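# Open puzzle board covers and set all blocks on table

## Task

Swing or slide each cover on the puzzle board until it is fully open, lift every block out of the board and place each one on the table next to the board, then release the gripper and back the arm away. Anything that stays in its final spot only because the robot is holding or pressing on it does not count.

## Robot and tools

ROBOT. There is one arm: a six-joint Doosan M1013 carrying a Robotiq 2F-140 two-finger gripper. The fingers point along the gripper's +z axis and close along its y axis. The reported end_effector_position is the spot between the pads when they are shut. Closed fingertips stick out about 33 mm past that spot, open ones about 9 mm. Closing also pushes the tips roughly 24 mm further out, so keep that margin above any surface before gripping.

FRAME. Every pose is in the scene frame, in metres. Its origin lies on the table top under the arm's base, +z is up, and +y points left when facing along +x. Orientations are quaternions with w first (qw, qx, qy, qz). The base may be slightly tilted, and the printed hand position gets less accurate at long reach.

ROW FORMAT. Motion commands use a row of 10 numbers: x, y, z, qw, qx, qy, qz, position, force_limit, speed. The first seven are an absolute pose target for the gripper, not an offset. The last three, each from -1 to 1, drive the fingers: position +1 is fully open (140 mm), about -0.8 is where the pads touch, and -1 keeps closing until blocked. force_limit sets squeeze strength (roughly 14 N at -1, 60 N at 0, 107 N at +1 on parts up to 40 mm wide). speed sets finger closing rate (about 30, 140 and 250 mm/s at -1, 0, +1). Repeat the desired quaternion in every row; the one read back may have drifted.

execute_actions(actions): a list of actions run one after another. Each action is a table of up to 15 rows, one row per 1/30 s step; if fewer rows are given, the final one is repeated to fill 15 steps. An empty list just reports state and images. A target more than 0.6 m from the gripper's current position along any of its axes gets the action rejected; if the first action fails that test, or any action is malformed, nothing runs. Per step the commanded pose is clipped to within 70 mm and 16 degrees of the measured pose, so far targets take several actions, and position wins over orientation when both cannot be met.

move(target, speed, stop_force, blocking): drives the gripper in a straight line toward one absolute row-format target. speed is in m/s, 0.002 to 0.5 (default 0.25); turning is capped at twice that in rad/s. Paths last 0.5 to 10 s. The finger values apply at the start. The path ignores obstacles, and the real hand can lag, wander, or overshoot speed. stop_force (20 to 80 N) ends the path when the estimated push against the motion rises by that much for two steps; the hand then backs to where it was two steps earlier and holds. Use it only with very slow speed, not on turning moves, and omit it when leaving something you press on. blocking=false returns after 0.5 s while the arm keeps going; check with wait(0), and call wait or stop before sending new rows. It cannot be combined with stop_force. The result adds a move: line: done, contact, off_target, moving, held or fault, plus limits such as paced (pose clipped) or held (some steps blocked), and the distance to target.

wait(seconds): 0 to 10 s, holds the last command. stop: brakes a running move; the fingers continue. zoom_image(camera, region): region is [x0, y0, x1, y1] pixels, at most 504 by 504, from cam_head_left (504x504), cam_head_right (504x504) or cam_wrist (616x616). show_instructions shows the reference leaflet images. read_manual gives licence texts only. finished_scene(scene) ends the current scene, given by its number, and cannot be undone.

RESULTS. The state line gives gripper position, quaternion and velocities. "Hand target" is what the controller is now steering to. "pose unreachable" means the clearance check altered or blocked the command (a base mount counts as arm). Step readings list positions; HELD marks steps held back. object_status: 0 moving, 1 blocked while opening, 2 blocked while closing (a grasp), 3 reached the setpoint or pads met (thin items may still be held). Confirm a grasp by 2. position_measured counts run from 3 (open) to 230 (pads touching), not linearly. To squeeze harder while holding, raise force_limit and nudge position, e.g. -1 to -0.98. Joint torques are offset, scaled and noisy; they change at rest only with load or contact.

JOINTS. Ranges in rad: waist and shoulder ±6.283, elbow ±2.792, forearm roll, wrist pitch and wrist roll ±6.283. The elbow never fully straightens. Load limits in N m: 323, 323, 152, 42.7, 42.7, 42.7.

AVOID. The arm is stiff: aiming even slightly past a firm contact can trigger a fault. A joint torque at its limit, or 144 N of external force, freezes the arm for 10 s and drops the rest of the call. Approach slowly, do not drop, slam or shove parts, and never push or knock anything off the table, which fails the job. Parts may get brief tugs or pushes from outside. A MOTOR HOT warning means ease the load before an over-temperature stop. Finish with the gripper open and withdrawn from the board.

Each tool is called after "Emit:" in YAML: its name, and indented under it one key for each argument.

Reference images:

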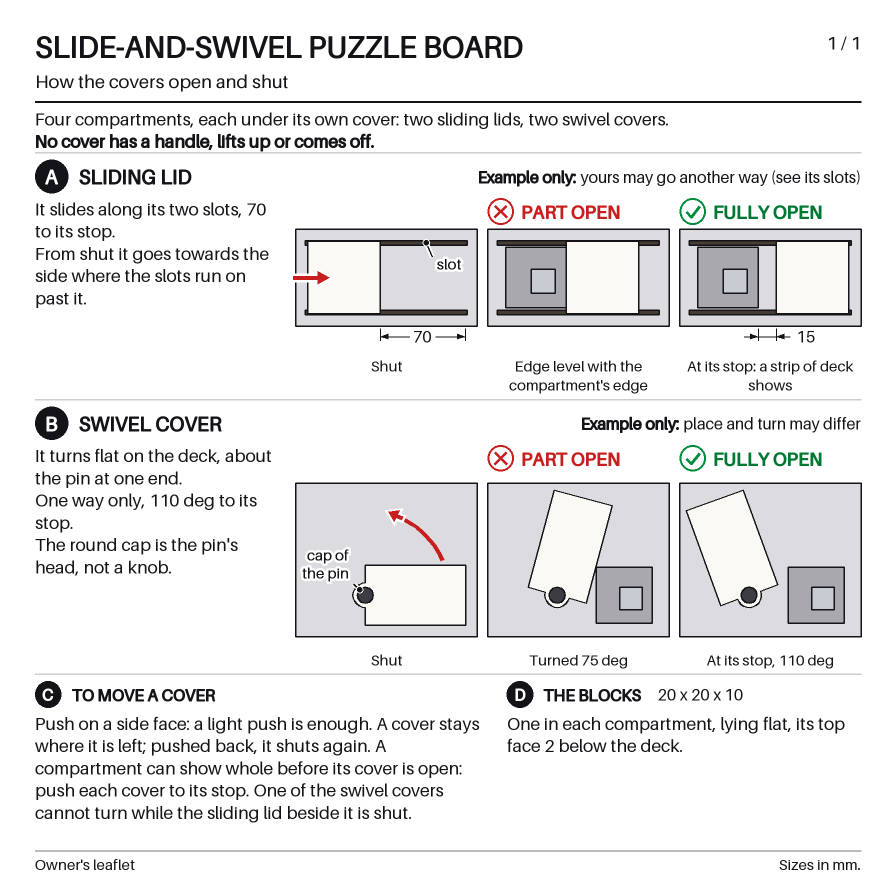

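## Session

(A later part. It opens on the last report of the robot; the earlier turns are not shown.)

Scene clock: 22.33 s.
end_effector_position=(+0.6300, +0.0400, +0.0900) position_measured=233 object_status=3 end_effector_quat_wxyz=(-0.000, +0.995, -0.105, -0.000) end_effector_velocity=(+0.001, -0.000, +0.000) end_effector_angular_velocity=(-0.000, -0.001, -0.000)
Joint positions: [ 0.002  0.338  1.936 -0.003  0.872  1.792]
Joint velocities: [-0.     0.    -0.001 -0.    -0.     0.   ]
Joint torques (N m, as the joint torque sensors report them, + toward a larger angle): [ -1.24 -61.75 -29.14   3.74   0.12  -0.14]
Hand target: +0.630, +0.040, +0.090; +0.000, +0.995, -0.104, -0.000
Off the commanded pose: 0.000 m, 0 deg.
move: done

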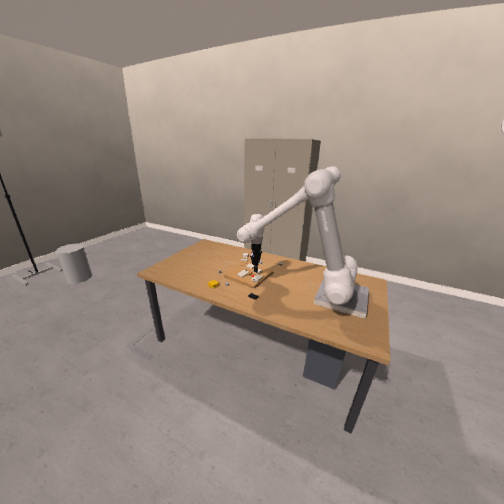

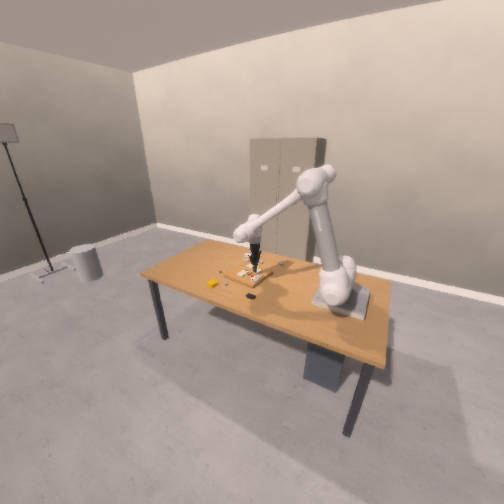

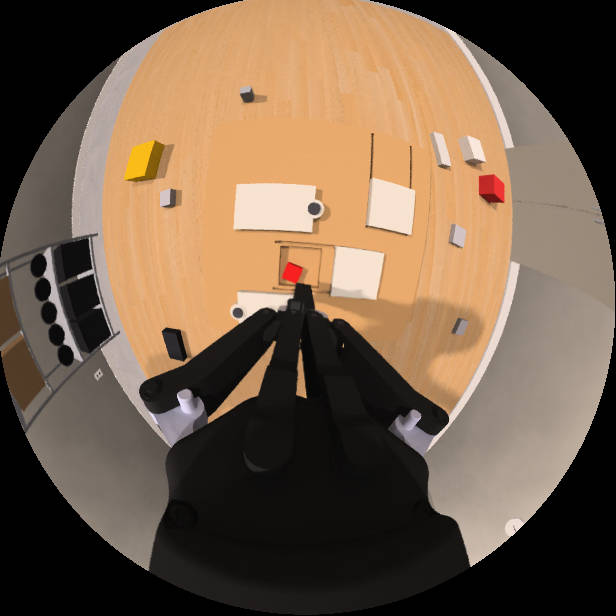

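Emit:
move:
  target: [0.6795,0.1008,0.07,0,0.9945,-0.1045,0,-1,0,0]

Emit:
move:
  target: [0.6795,0.1008,0.0595,0,0.9945,-0.1045,0,-1,0,0]
  speed: 0.04

Emit:
move:
  target: [0.7676,0.082,0.0595,0,0.9945,-0.1045,0,-1,0,0]
  speed: 0.05

Emit:
move:
  target: [0.8113,0.0524,0.0595,0,0.9945,-0.1045,0,-1,0,0]
  speed: 0.05

Emit:
move:
  target: [0.803,0.013,0.0595,0,0.9945,-0.1045,0,-1,0,0]
  speed: 0.03

Emit:
move:
  target: [0.79,0.025,0.09,0,0.9945,-0.1045,0,-1,0,0]
  speed: 0.1

Emit:
move:
  target: [0.66,-0.09,0.075,0,0.9945,-0.1045,0,-1,0,0]

Scene clock: 29.87 s.
end_effector_position=(+0.6794, +0.1009, +0.0700) position_measured=233 object_status=3 end_effector_quat_wxyz=(+0.000, +0.995, -0.105, -0.000) end_effector_velocity=(-0.000, -0.000, -0.000) end_effector_angular_velocity=(-0.002, +0.000, +0.001)
Joint positions: [ 0.09   0.433  1.838 -0.002  0.876  1.88 ]
Joint velocities: [ 0.001  0.     0.    -0.002 -0.     0.001]
Joint torques (N m, as the joint torque sensors report them, + toward a larger angle): [ -2.01 -72.5  -29.24   3.06   0.43  -0.21]
Hand target: +0.679, +0.101, +0.070; +0.000, +0.995, -0.105, -0.000
Off the commanded pose: 0.000 m, 0 deg.
move: done

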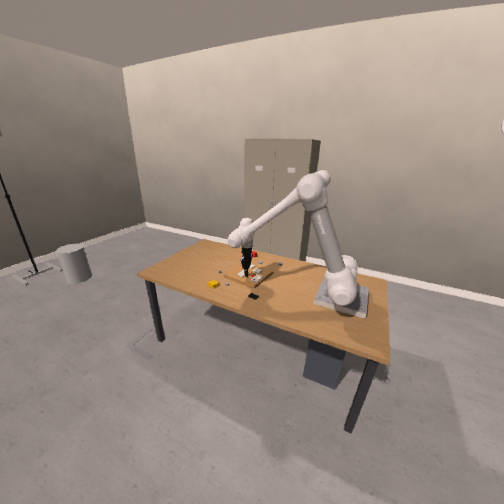

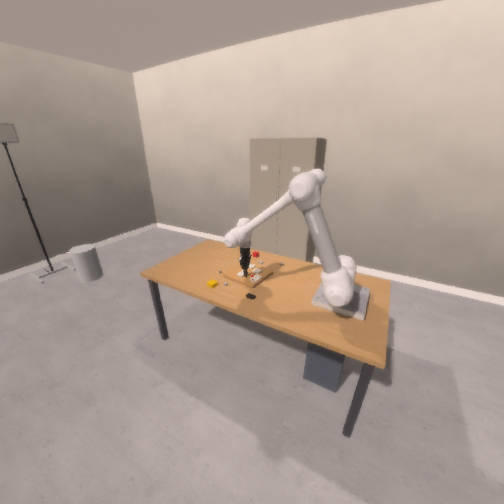

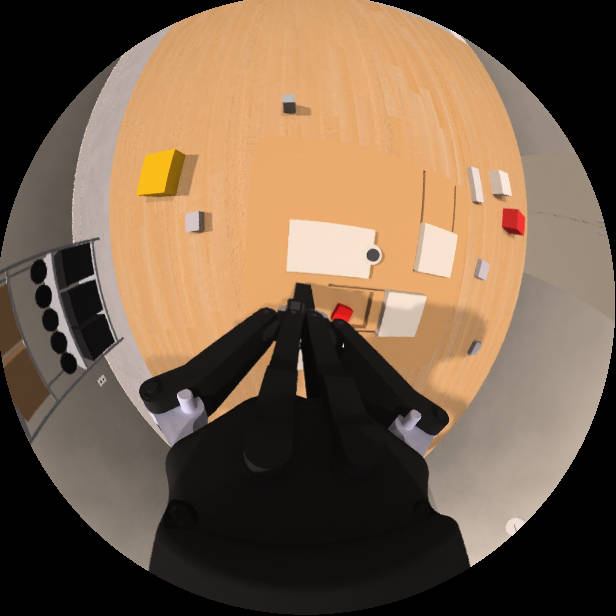

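Scene clock: 30.57 s.
end_effector_position=(+0.6795, +0.1009, +0.0595) position_measured=233 object_status=3 end_effector_quat_wxyz=(+0.000, +0.995, -0.104, -0.000) end_effector_velocity=(-0.001, -0.000, -0.001) end_effector_angular_velocity=(-0.000, +0.002, +0.000)
Joint positions: [ 0.09   0.444  1.844 -0.002  0.859  1.879]
Joint velocities: [ 0.     0.     0.002  0.     0.    -0.   ]
Joint torques (N m, as the joint torque sensors report them, + toward a larger angle): [ -4.27 -73.33 -28.82   3.39   0.14   0.19]
Hand target: +0.679, +0.101, +0.059; +0.000, +0.995, -0.105, +0.000
Off the commanded pose: 0.000 m, 0 deg.
move: done

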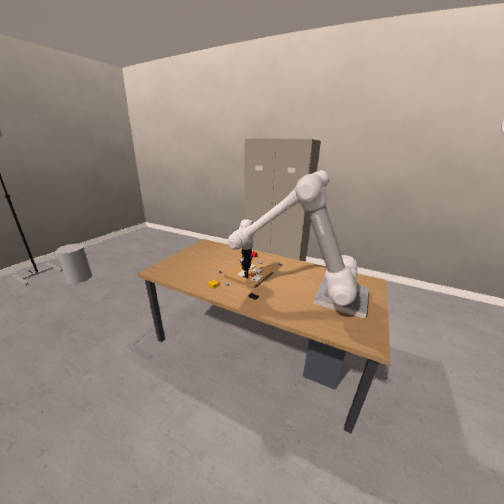

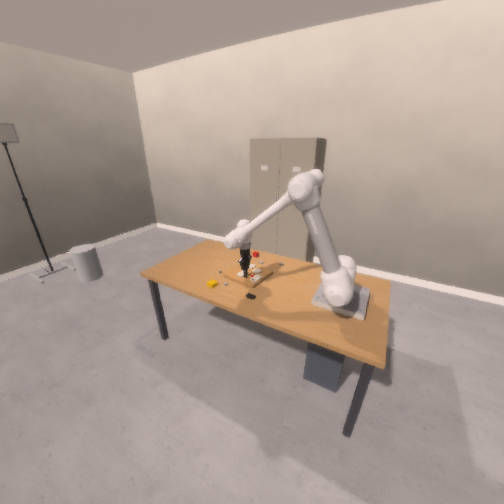

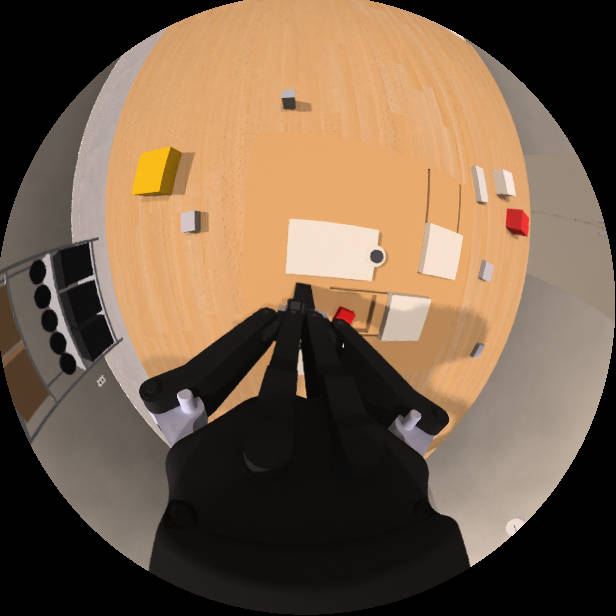

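Scene clock: 32.63 s.
end_effector_position=(+0.7676, +0.0820, +0.0594) position_measured=233 object_status=3 end_effector_quat_wxyz=(-0.000, +0.995, -0.105, +0.000) end_effector_velocity=(+0.002, -0.000, +0.001) end_effector_angular_velocity=(+0.000, -0.003, -0.002)
Joint positions: [ 0.054  0.553  1.661 -0.002  0.932  1.844]
Joint velocities: [-0.001  0.    -0.002  0.    -0.001  0.002]
Joint torques (N m, as the joint torque sensors report them, + toward a larger angle): [ -2.49 -85.1  -31.93   3.36  -0.13   0.11]
Hand target: +0.768, +0.082, +0.059; -0.000, +0.995, -0.104, -0.000
Off the commanded pose: 0.000 m, 0 deg.
move: done

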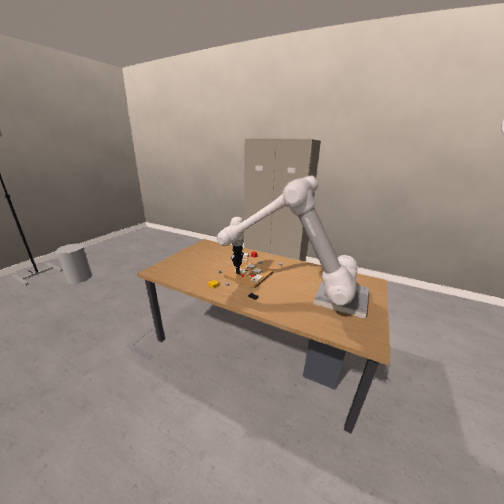

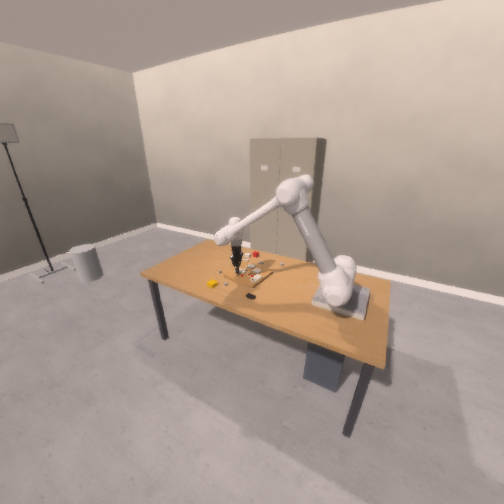

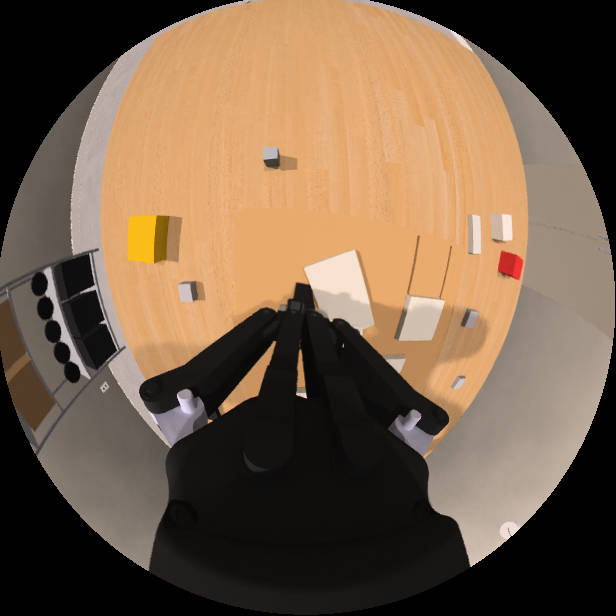

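Scene clock: 33.97 s.
end_effector_position=(+0.8113, +0.0524, +0.0595) position_measured=233 object_status=3 end_effector_quat_wxyz=(-0.000, +0.995, -0.105, +0.000) end_effector_velocity=(+0.001, +0.000, +0.001) end_effector_angular_velocity=(+0.000, -0.002, -0.001)
Joint positions: [ 0.015  0.607  1.567 -0.002  0.972  1.804]
Joint velocities: [ 0.     0.    -0.001  0.    -0.     0.001]
Joint torques (N m, as the joint torque sensors report them, + toward a larger angle): [ -1.03 -90.91 -32.8    3.54  -0.18   0.16]
Hand target: +0.811, +0.052, +0.059; -0.000, +0.995, -0.104, +0.000
Off the commanded pose: 0.000 m, 0 deg.
move: done

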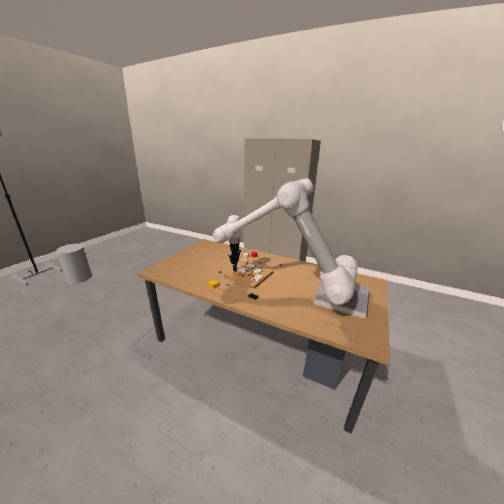

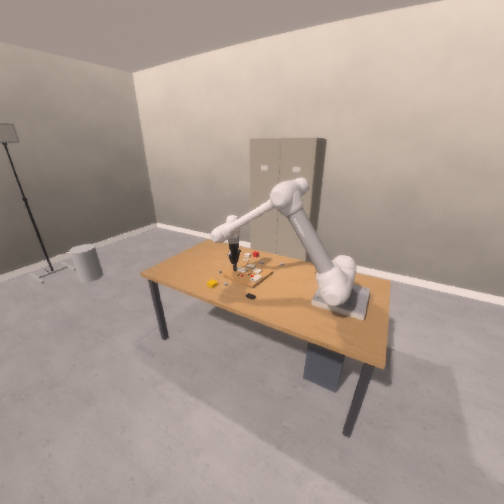

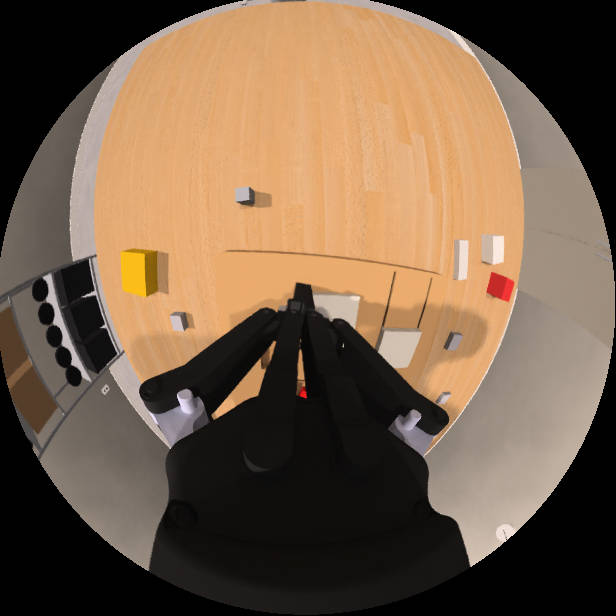

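Scene clock: 35.53 s.
end_effector_position=(+0.8030, +0.0130, +0.0595) position_measured=233 object_status=3 end_effector_quat_wxyz=(-0.000, +0.995, -0.104, +0.000) end_effector_velocity=(-0.000, +0.000, -0.000) end_effector_angular_velocity=(+0.000, +0.000, +0.000)
Joint positions: [-0.034  0.594  1.59  -0.003  0.962  1.756]
Joint velocities: [0. 0. 0. 0. 0. 0.]
Joint torques (N m, as the joint torque sensors report them, + toward a larger angle): [ -4.78 -88.28 -30.92   2.25   0.46   0.  ]
Hand target: +0.803, +0.013, +0.060; -0.000, +0.995, -0.105, +0.000
Off the commanded pose: 0.000 m, 0 deg.
move: done

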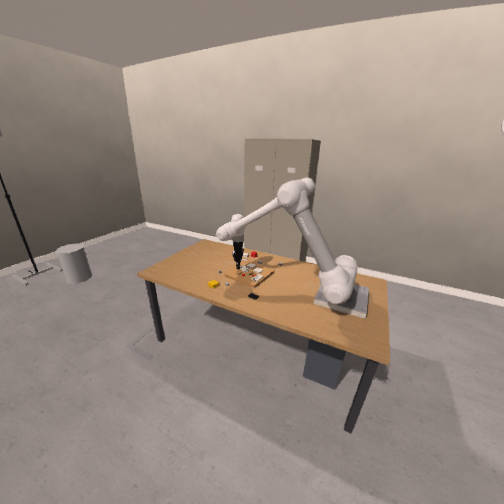

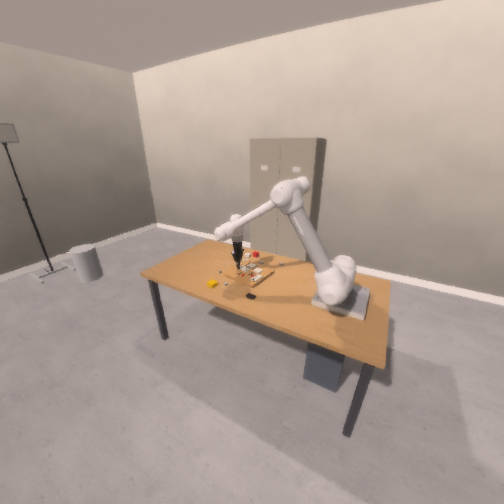

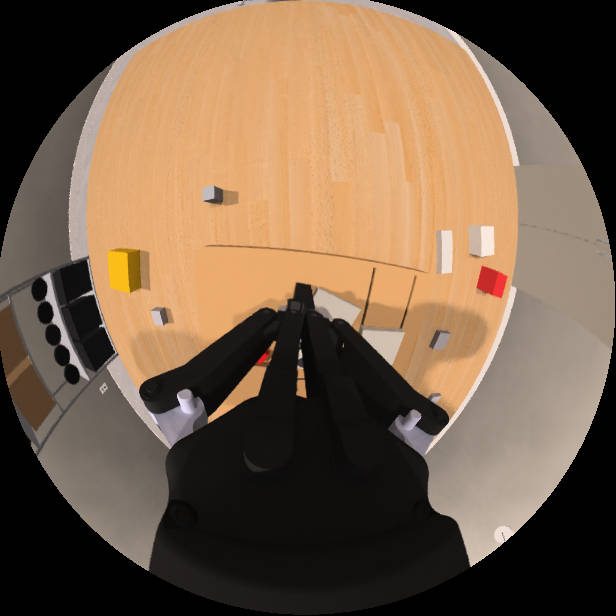

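Scene clock: 36.27 s.
end_effector_position=(+0.7900, +0.0250, +0.0900) position_measured=233 object_status=3 end_effector_quat_wxyz=(+0.000, +0.995, -0.104, -0.000) end_effector_velocity=(+0.000, -0.000, +0.000) end_effector_angular_velocity=(+0.000, -0.001, -0.001)
Joint positions: [-0.019  0.549  1.601 -0.003  0.996  1.77 ]
Joint velocities: [-0.     0.    -0.001  0.     0.     0.   ]
Joint torques (N m, as the joint torque sensors report them, + toward a larger angle): [ -1.13 -83.98 -34.06   3.77   0.26   0.1 ]
Hand target: +0.790, +0.025, +0.090; +0.000, +0.995, -0.104, -0.000
Off the commanded pose: 0.000 m, 0 deg.
move: done

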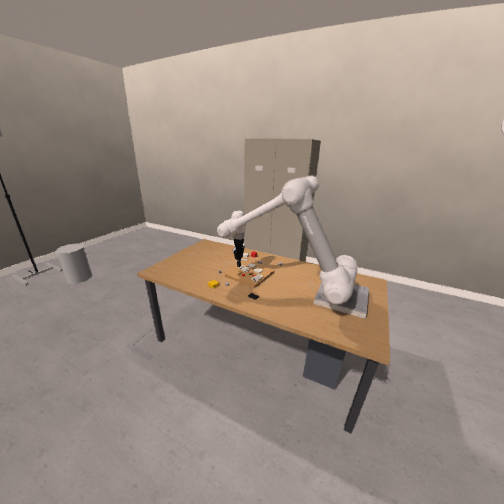

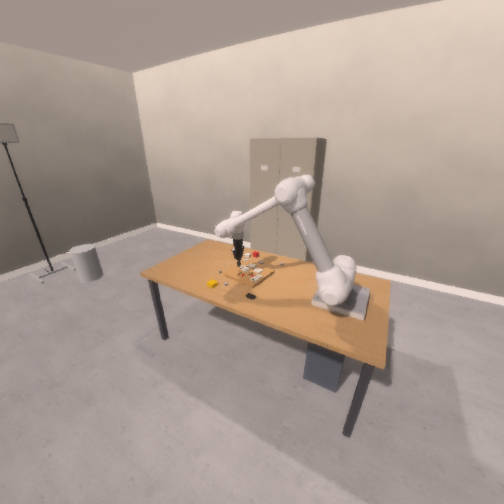

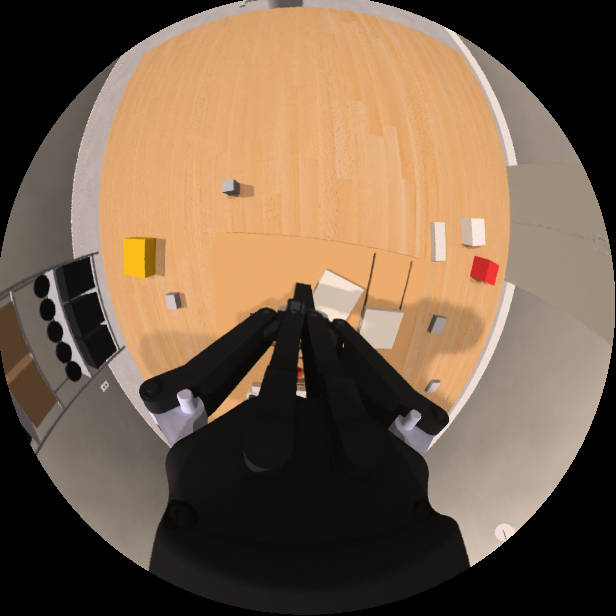

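Scene clock: 37.30 s.
end_effector_position=(+0.6601, -0.0901, +0.0751) position_measured=233 object_status=3 end_effector_quat_wxyz=(-0.000, +0.995, -0.104, +0.000) end_effector_velocity=(-0.000, -0.000, +0.000) end_effector_angular_velocity=(+0.001, +0.000, -0.003)
Joint positions: [-0.194  0.4    1.877 -0.004  0.869  1.596]
Joint velocities: [-0.    -0.     0.     0.001  0.001  0.002]
Joint torques (N m, as the joint torque sensors report them, + toward a larger angle): [ -1.06 -67.15 -29.15   3.39  -0.02  -0.03]
Hand target: +0.660, -0.090, +0.075; -0.000, +0.995, -0.105, +0.000
Off the commanded pose: 0.000 m, 0 deg.
move: done

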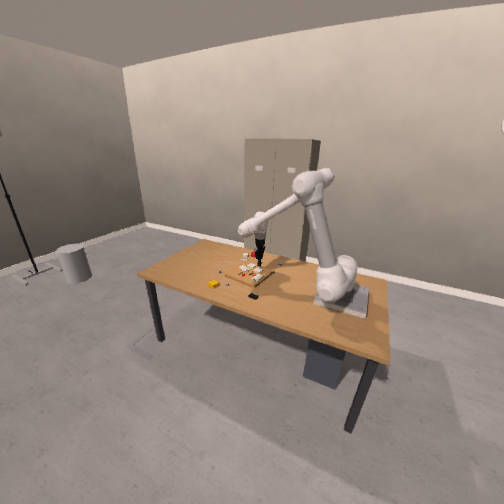

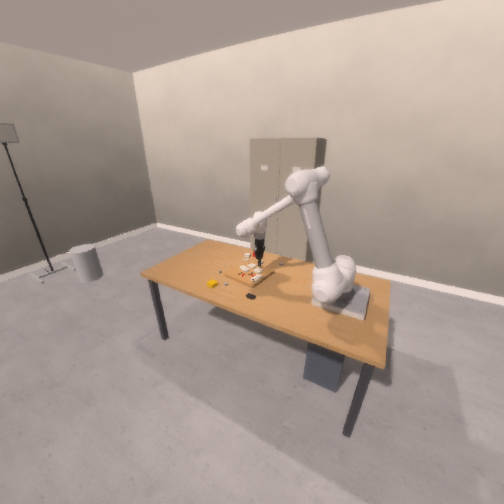

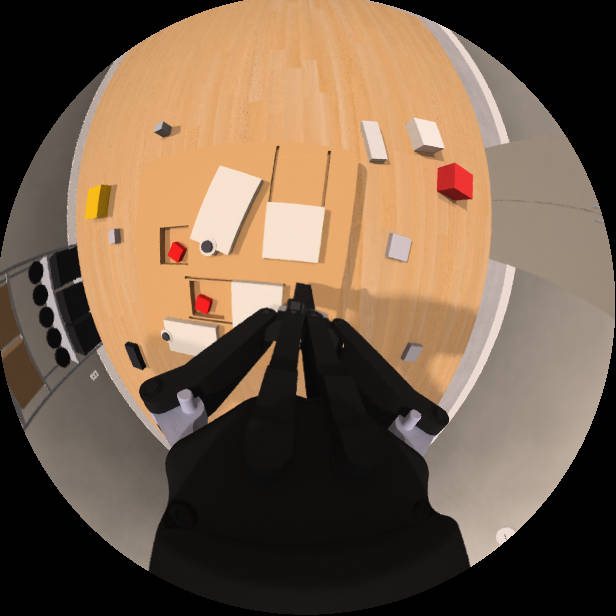

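Emit:
move:
  target: [0.66,-0.09,0.0595,0,0.9945,-0.1045,0,-1,0,0]
  speed: 0.04

Emit:
move:
  target: [0.752,-0.1095,0.0595,0,0.9945,-0.1045,0,-1,0,0]
  speed: 0.04

Emit:
move:
  target: [0.67,-0.085,0.085,0,0.9945,-0.1045,0,-0.4,0,0]
  speed: 0.1

Emit:
zoom_image:
  camera: "cam_wrist"
  region: [200,140,400,340]

Scene clock: 38.20 s.
end_effector_position=(+0.6600, -0.0901, +0.0595) position_measured=233 object_status=3 end_effector_quat_wxyz=(+0.000, +0.995, -0.105, -0.000) end_effector_velocity=(-0.001, -0.001, -0.000) end_effector_angular_velocity=(+0.000, +0.001, -0.003)
Joint positions: [-0.194  0.417  1.886 -0.004  0.842  1.597]
Joint velocities: [-0.002 -0.     0.001  0.     0.     0.001]
Joint torques (N m, as the joint torque sensors report them, + toward a larger angle): [ -1.42 -69.99 -29.58   3.11   0.13   0.21]
Hand target: +0.660, -0.090, +0.059; +0.000, +0.995, -0.105, -0.000
Off the commanded pose: 0.000 m, 0 deg.
move: done

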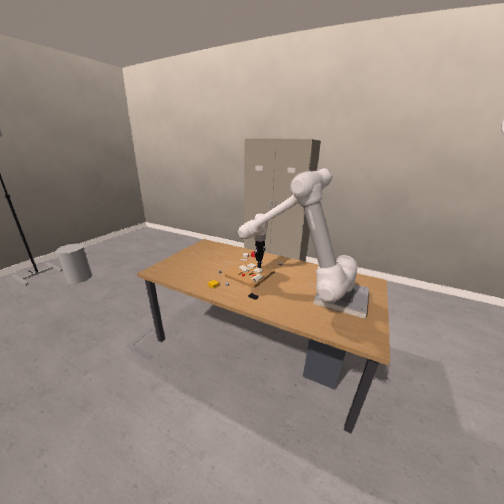

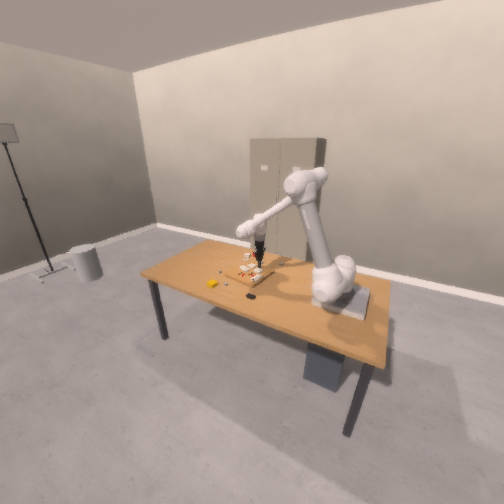

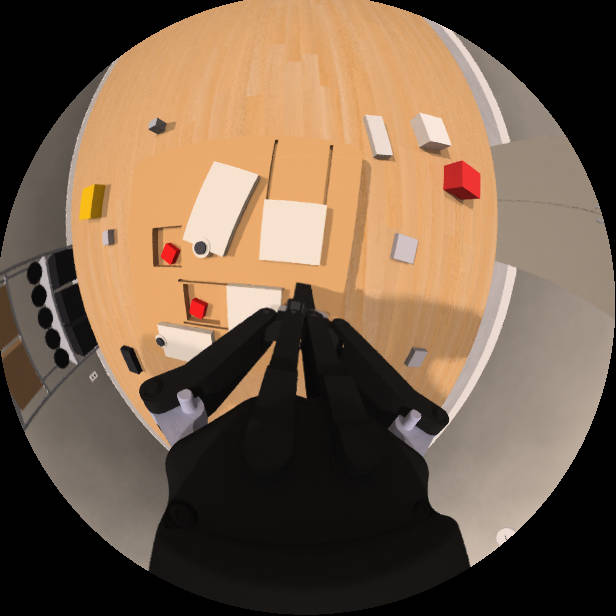

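Scene clock: 40.80 s.
end_effector_position=(+0.7520, -0.1094, +0.0594) position_measured=233 object_status=3 end_effector_quat_wxyz=(-0.000, +0.995, -0.105, -0.000) end_effector_velocity=(+0.000, -0.000, +0.000) end_effector_angular_velocity=(-0.000, -0.000, -0.001)
Joint positions: [-0.197  0.537  1.688 -0.003  0.921  1.594]
Joint velocities: [-0.     0.    -0.001  0.     0.     0.   ]
Joint torques (N m, as the joint torque sensors report them, + toward a larger angle): [ -2.48 -82.59 -35.53   2.9   -2.98   0.15]
Hand target: +0.752, -0.109, +0.059; -0.000, +0.995, -0.104, +0.000
Off the commanded pose: 0.000 m, 0 deg.
move: done

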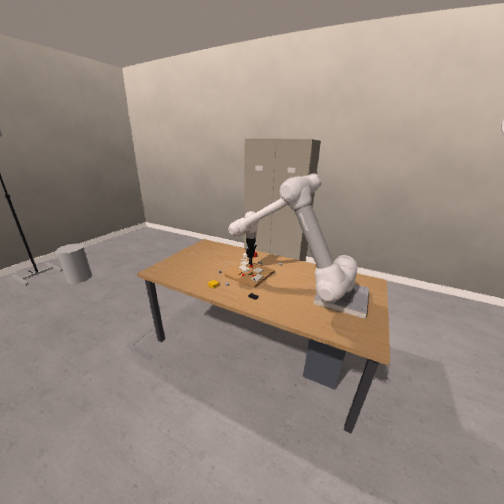

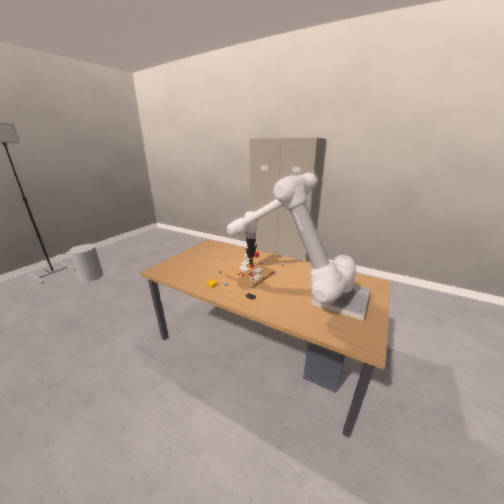

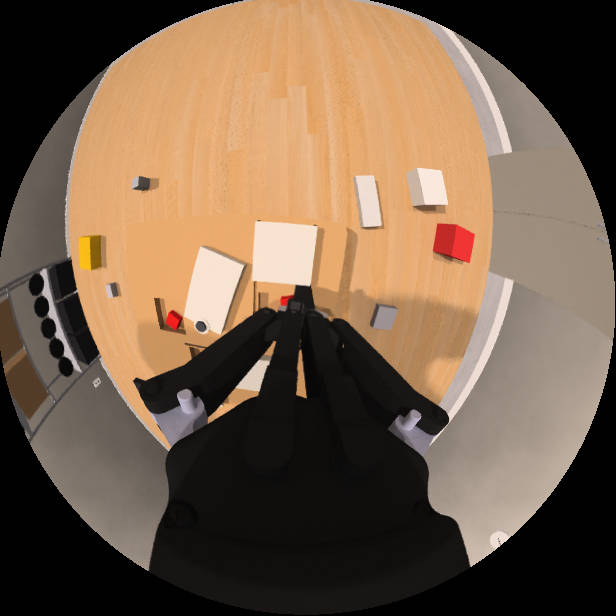

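Scene clock: 41.97 s.
end_effector_position=(+0.6700, -0.0851, +0.0851) position_measured=179 object_status=3 end_effector_quat_wxyz=(+0.000, +0.995, -0.104, -0.000) end_effector_velocity=(+0.001, -0.000, +0.001) end_effector_angular_velocity=(-0.000, -0.002, +0.000)
Joint positions: [-0.184  0.401  1.851 -0.004  0.893  1.607]
Joint velocities: [-0.    -0.    -0.002 -0.    -0.    -0.001]
Joint torques (N m, as the joint torque sensors report them, + toward a larger angle): [ -2.62 -69.99 -30.58   3.31   0.04  -0.02]
Hand target: +0.670, -0.085, +0.085; +0.000, +0.995, -0.105, -0.000
Off the commanded pose: 0.000 m, 0 deg.
move: done

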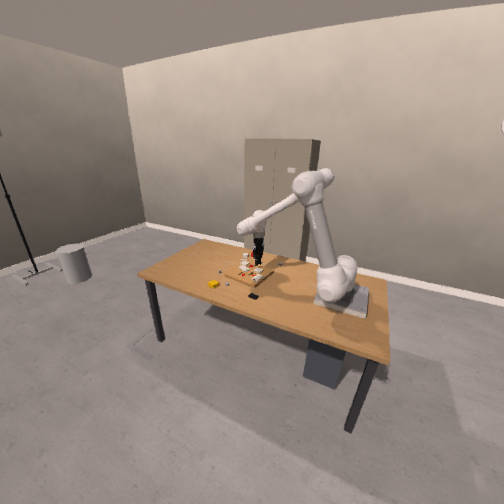

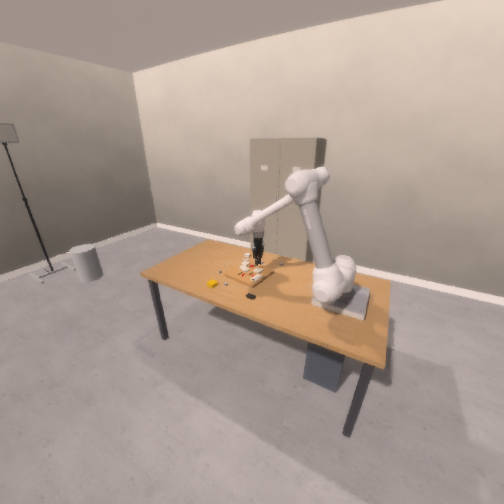

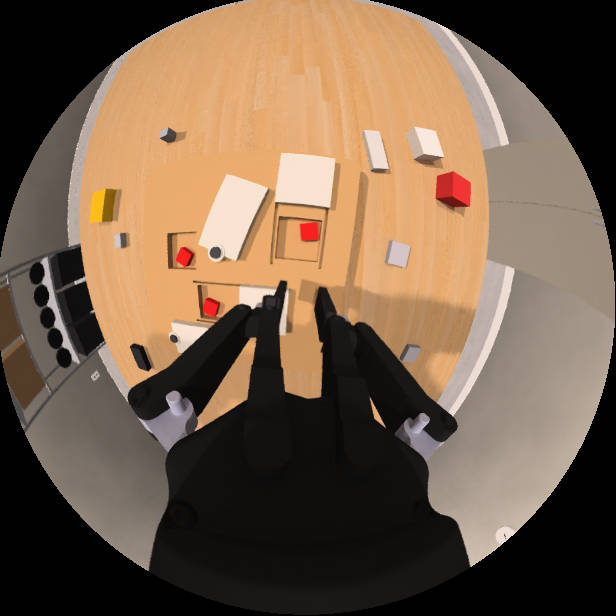

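Region (200, 140, 400, 340) of cam_wrist's 616x616 image, scaled by 2.520, with more detail than that image has.

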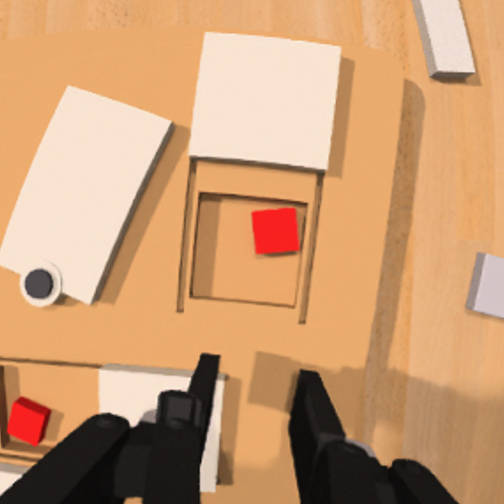

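Emit:
move:
  target: [0.55,0.065,0.085,0,0.9945,-0.1045,0,-1,0,0]

Emit:
move:
  target: [0.55,0.065,0.0595,0,0.9945,-0.1045,0,-1,0,0]
  speed: 0.05

Scene clock: 43.27 s.
end_effector_position=(+0.5499, +0.0649, +0.0851) position_measured=233 object_status=3 end_effector_quat_wxyz=(+0.000, +0.995, -0.105, -0.000) end_effector_velocity=(-0.000, +0.000, -0.000) end_effector_angular_velocity=(-0.000, +0.000, +0.003)
Joint positions: [ 0.048  0.24   2.086 -0.003  0.82   1.839]
Joint velocities: [ 0.001 -0.     0.    -0.     0.    -0.001]
Joint torques (N m, as the joint torque sensors report them, + toward a larger angle): [ -3.63 -50.67 -28.9    3.14  -0.08   0.04]
Hand target: +0.550, +0.065, +0.085; +0.000, +0.995, -0.105, -0.000
Off the commanded pose: 0.000 m, 0 deg.
move: done

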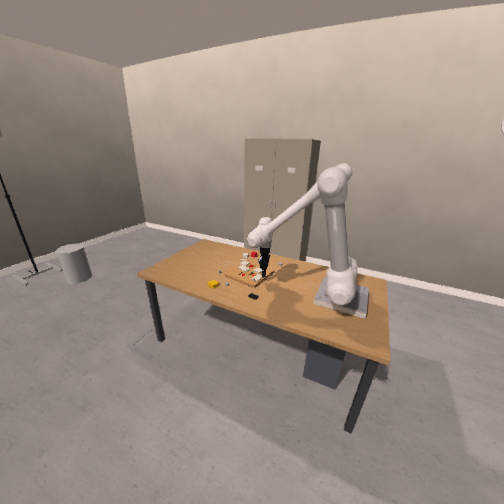

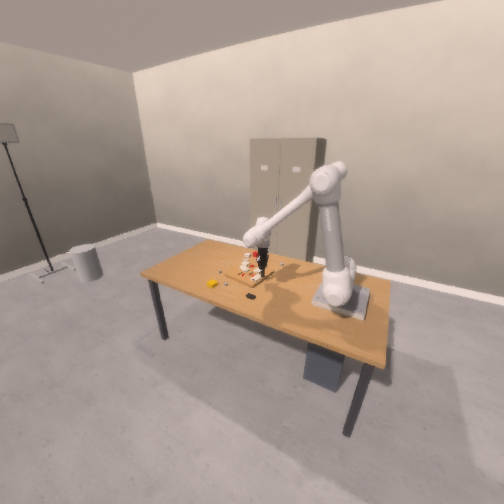

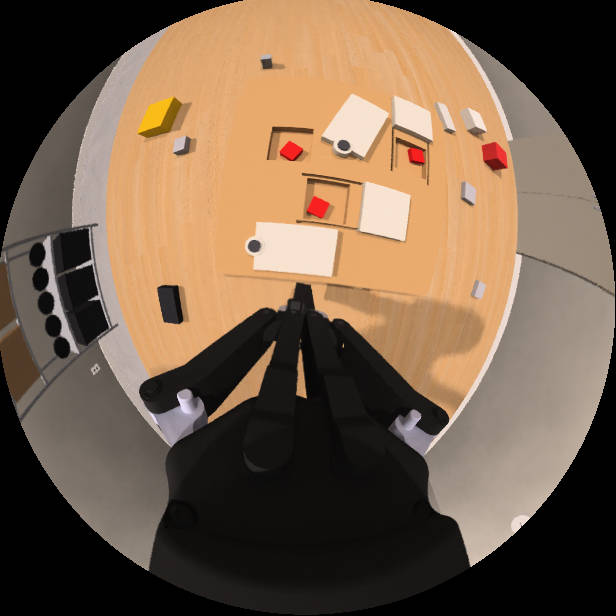

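Scene clock: 44.03 s.
end_effector_position=(+0.5500, +0.0650, +0.0595) position_measured=233 object_status=3 end_effector_quat_wxyz=(+0.000, +0.995, -0.105, +0.000) end_effector_velocity=(-0.001, +0.000, -0.001) end_effector_angular_velocity=(+0.000, +0.002, +0.001)
Joint positions: [ 0.048  0.274  2.104 -0.003  0.769  1.839]
Joint velocities: [ 0.     0.     0.002  0.001  0.    -0.002]
Joint torques (N m, as the joint torque sensors report them, + toward a larger angle): [ -0.52 -53.78 -27.09   2.94  -0.03  -0.01]
Hand target: +0.550, +0.065, +0.059; +0.000, +0.995, -0.105, +0.000
Off the commanded pose: 0.000 m, 0 deg.
move: done

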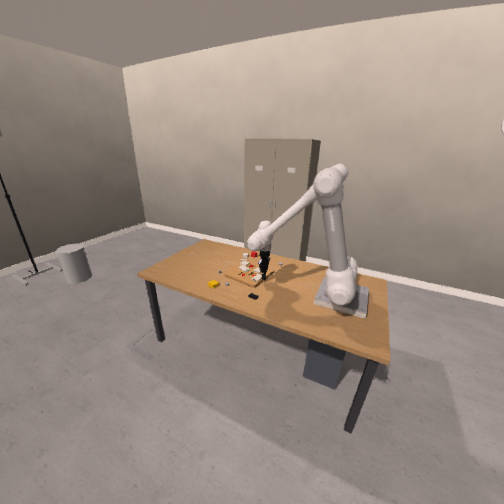

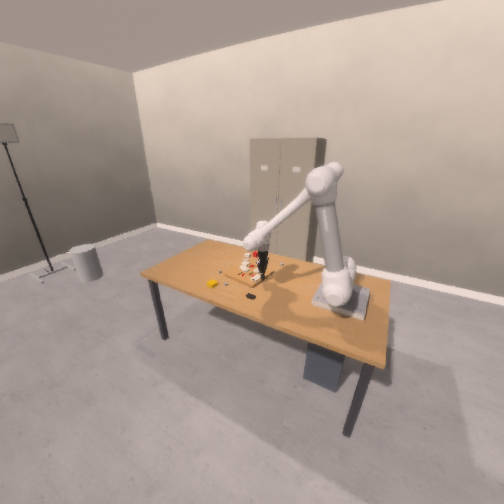

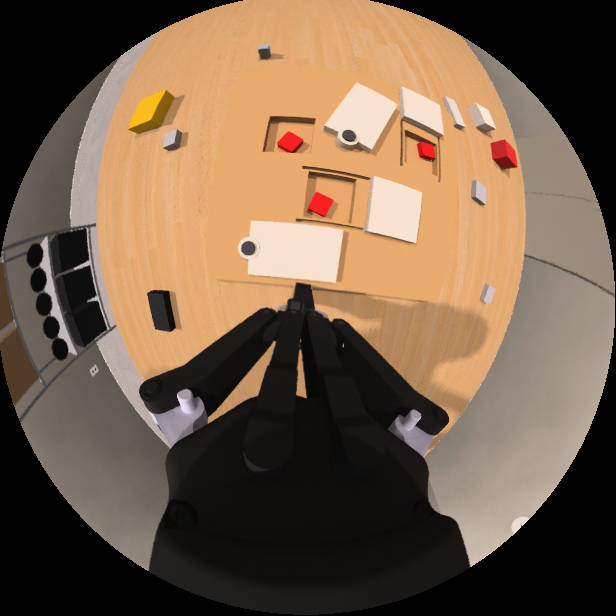

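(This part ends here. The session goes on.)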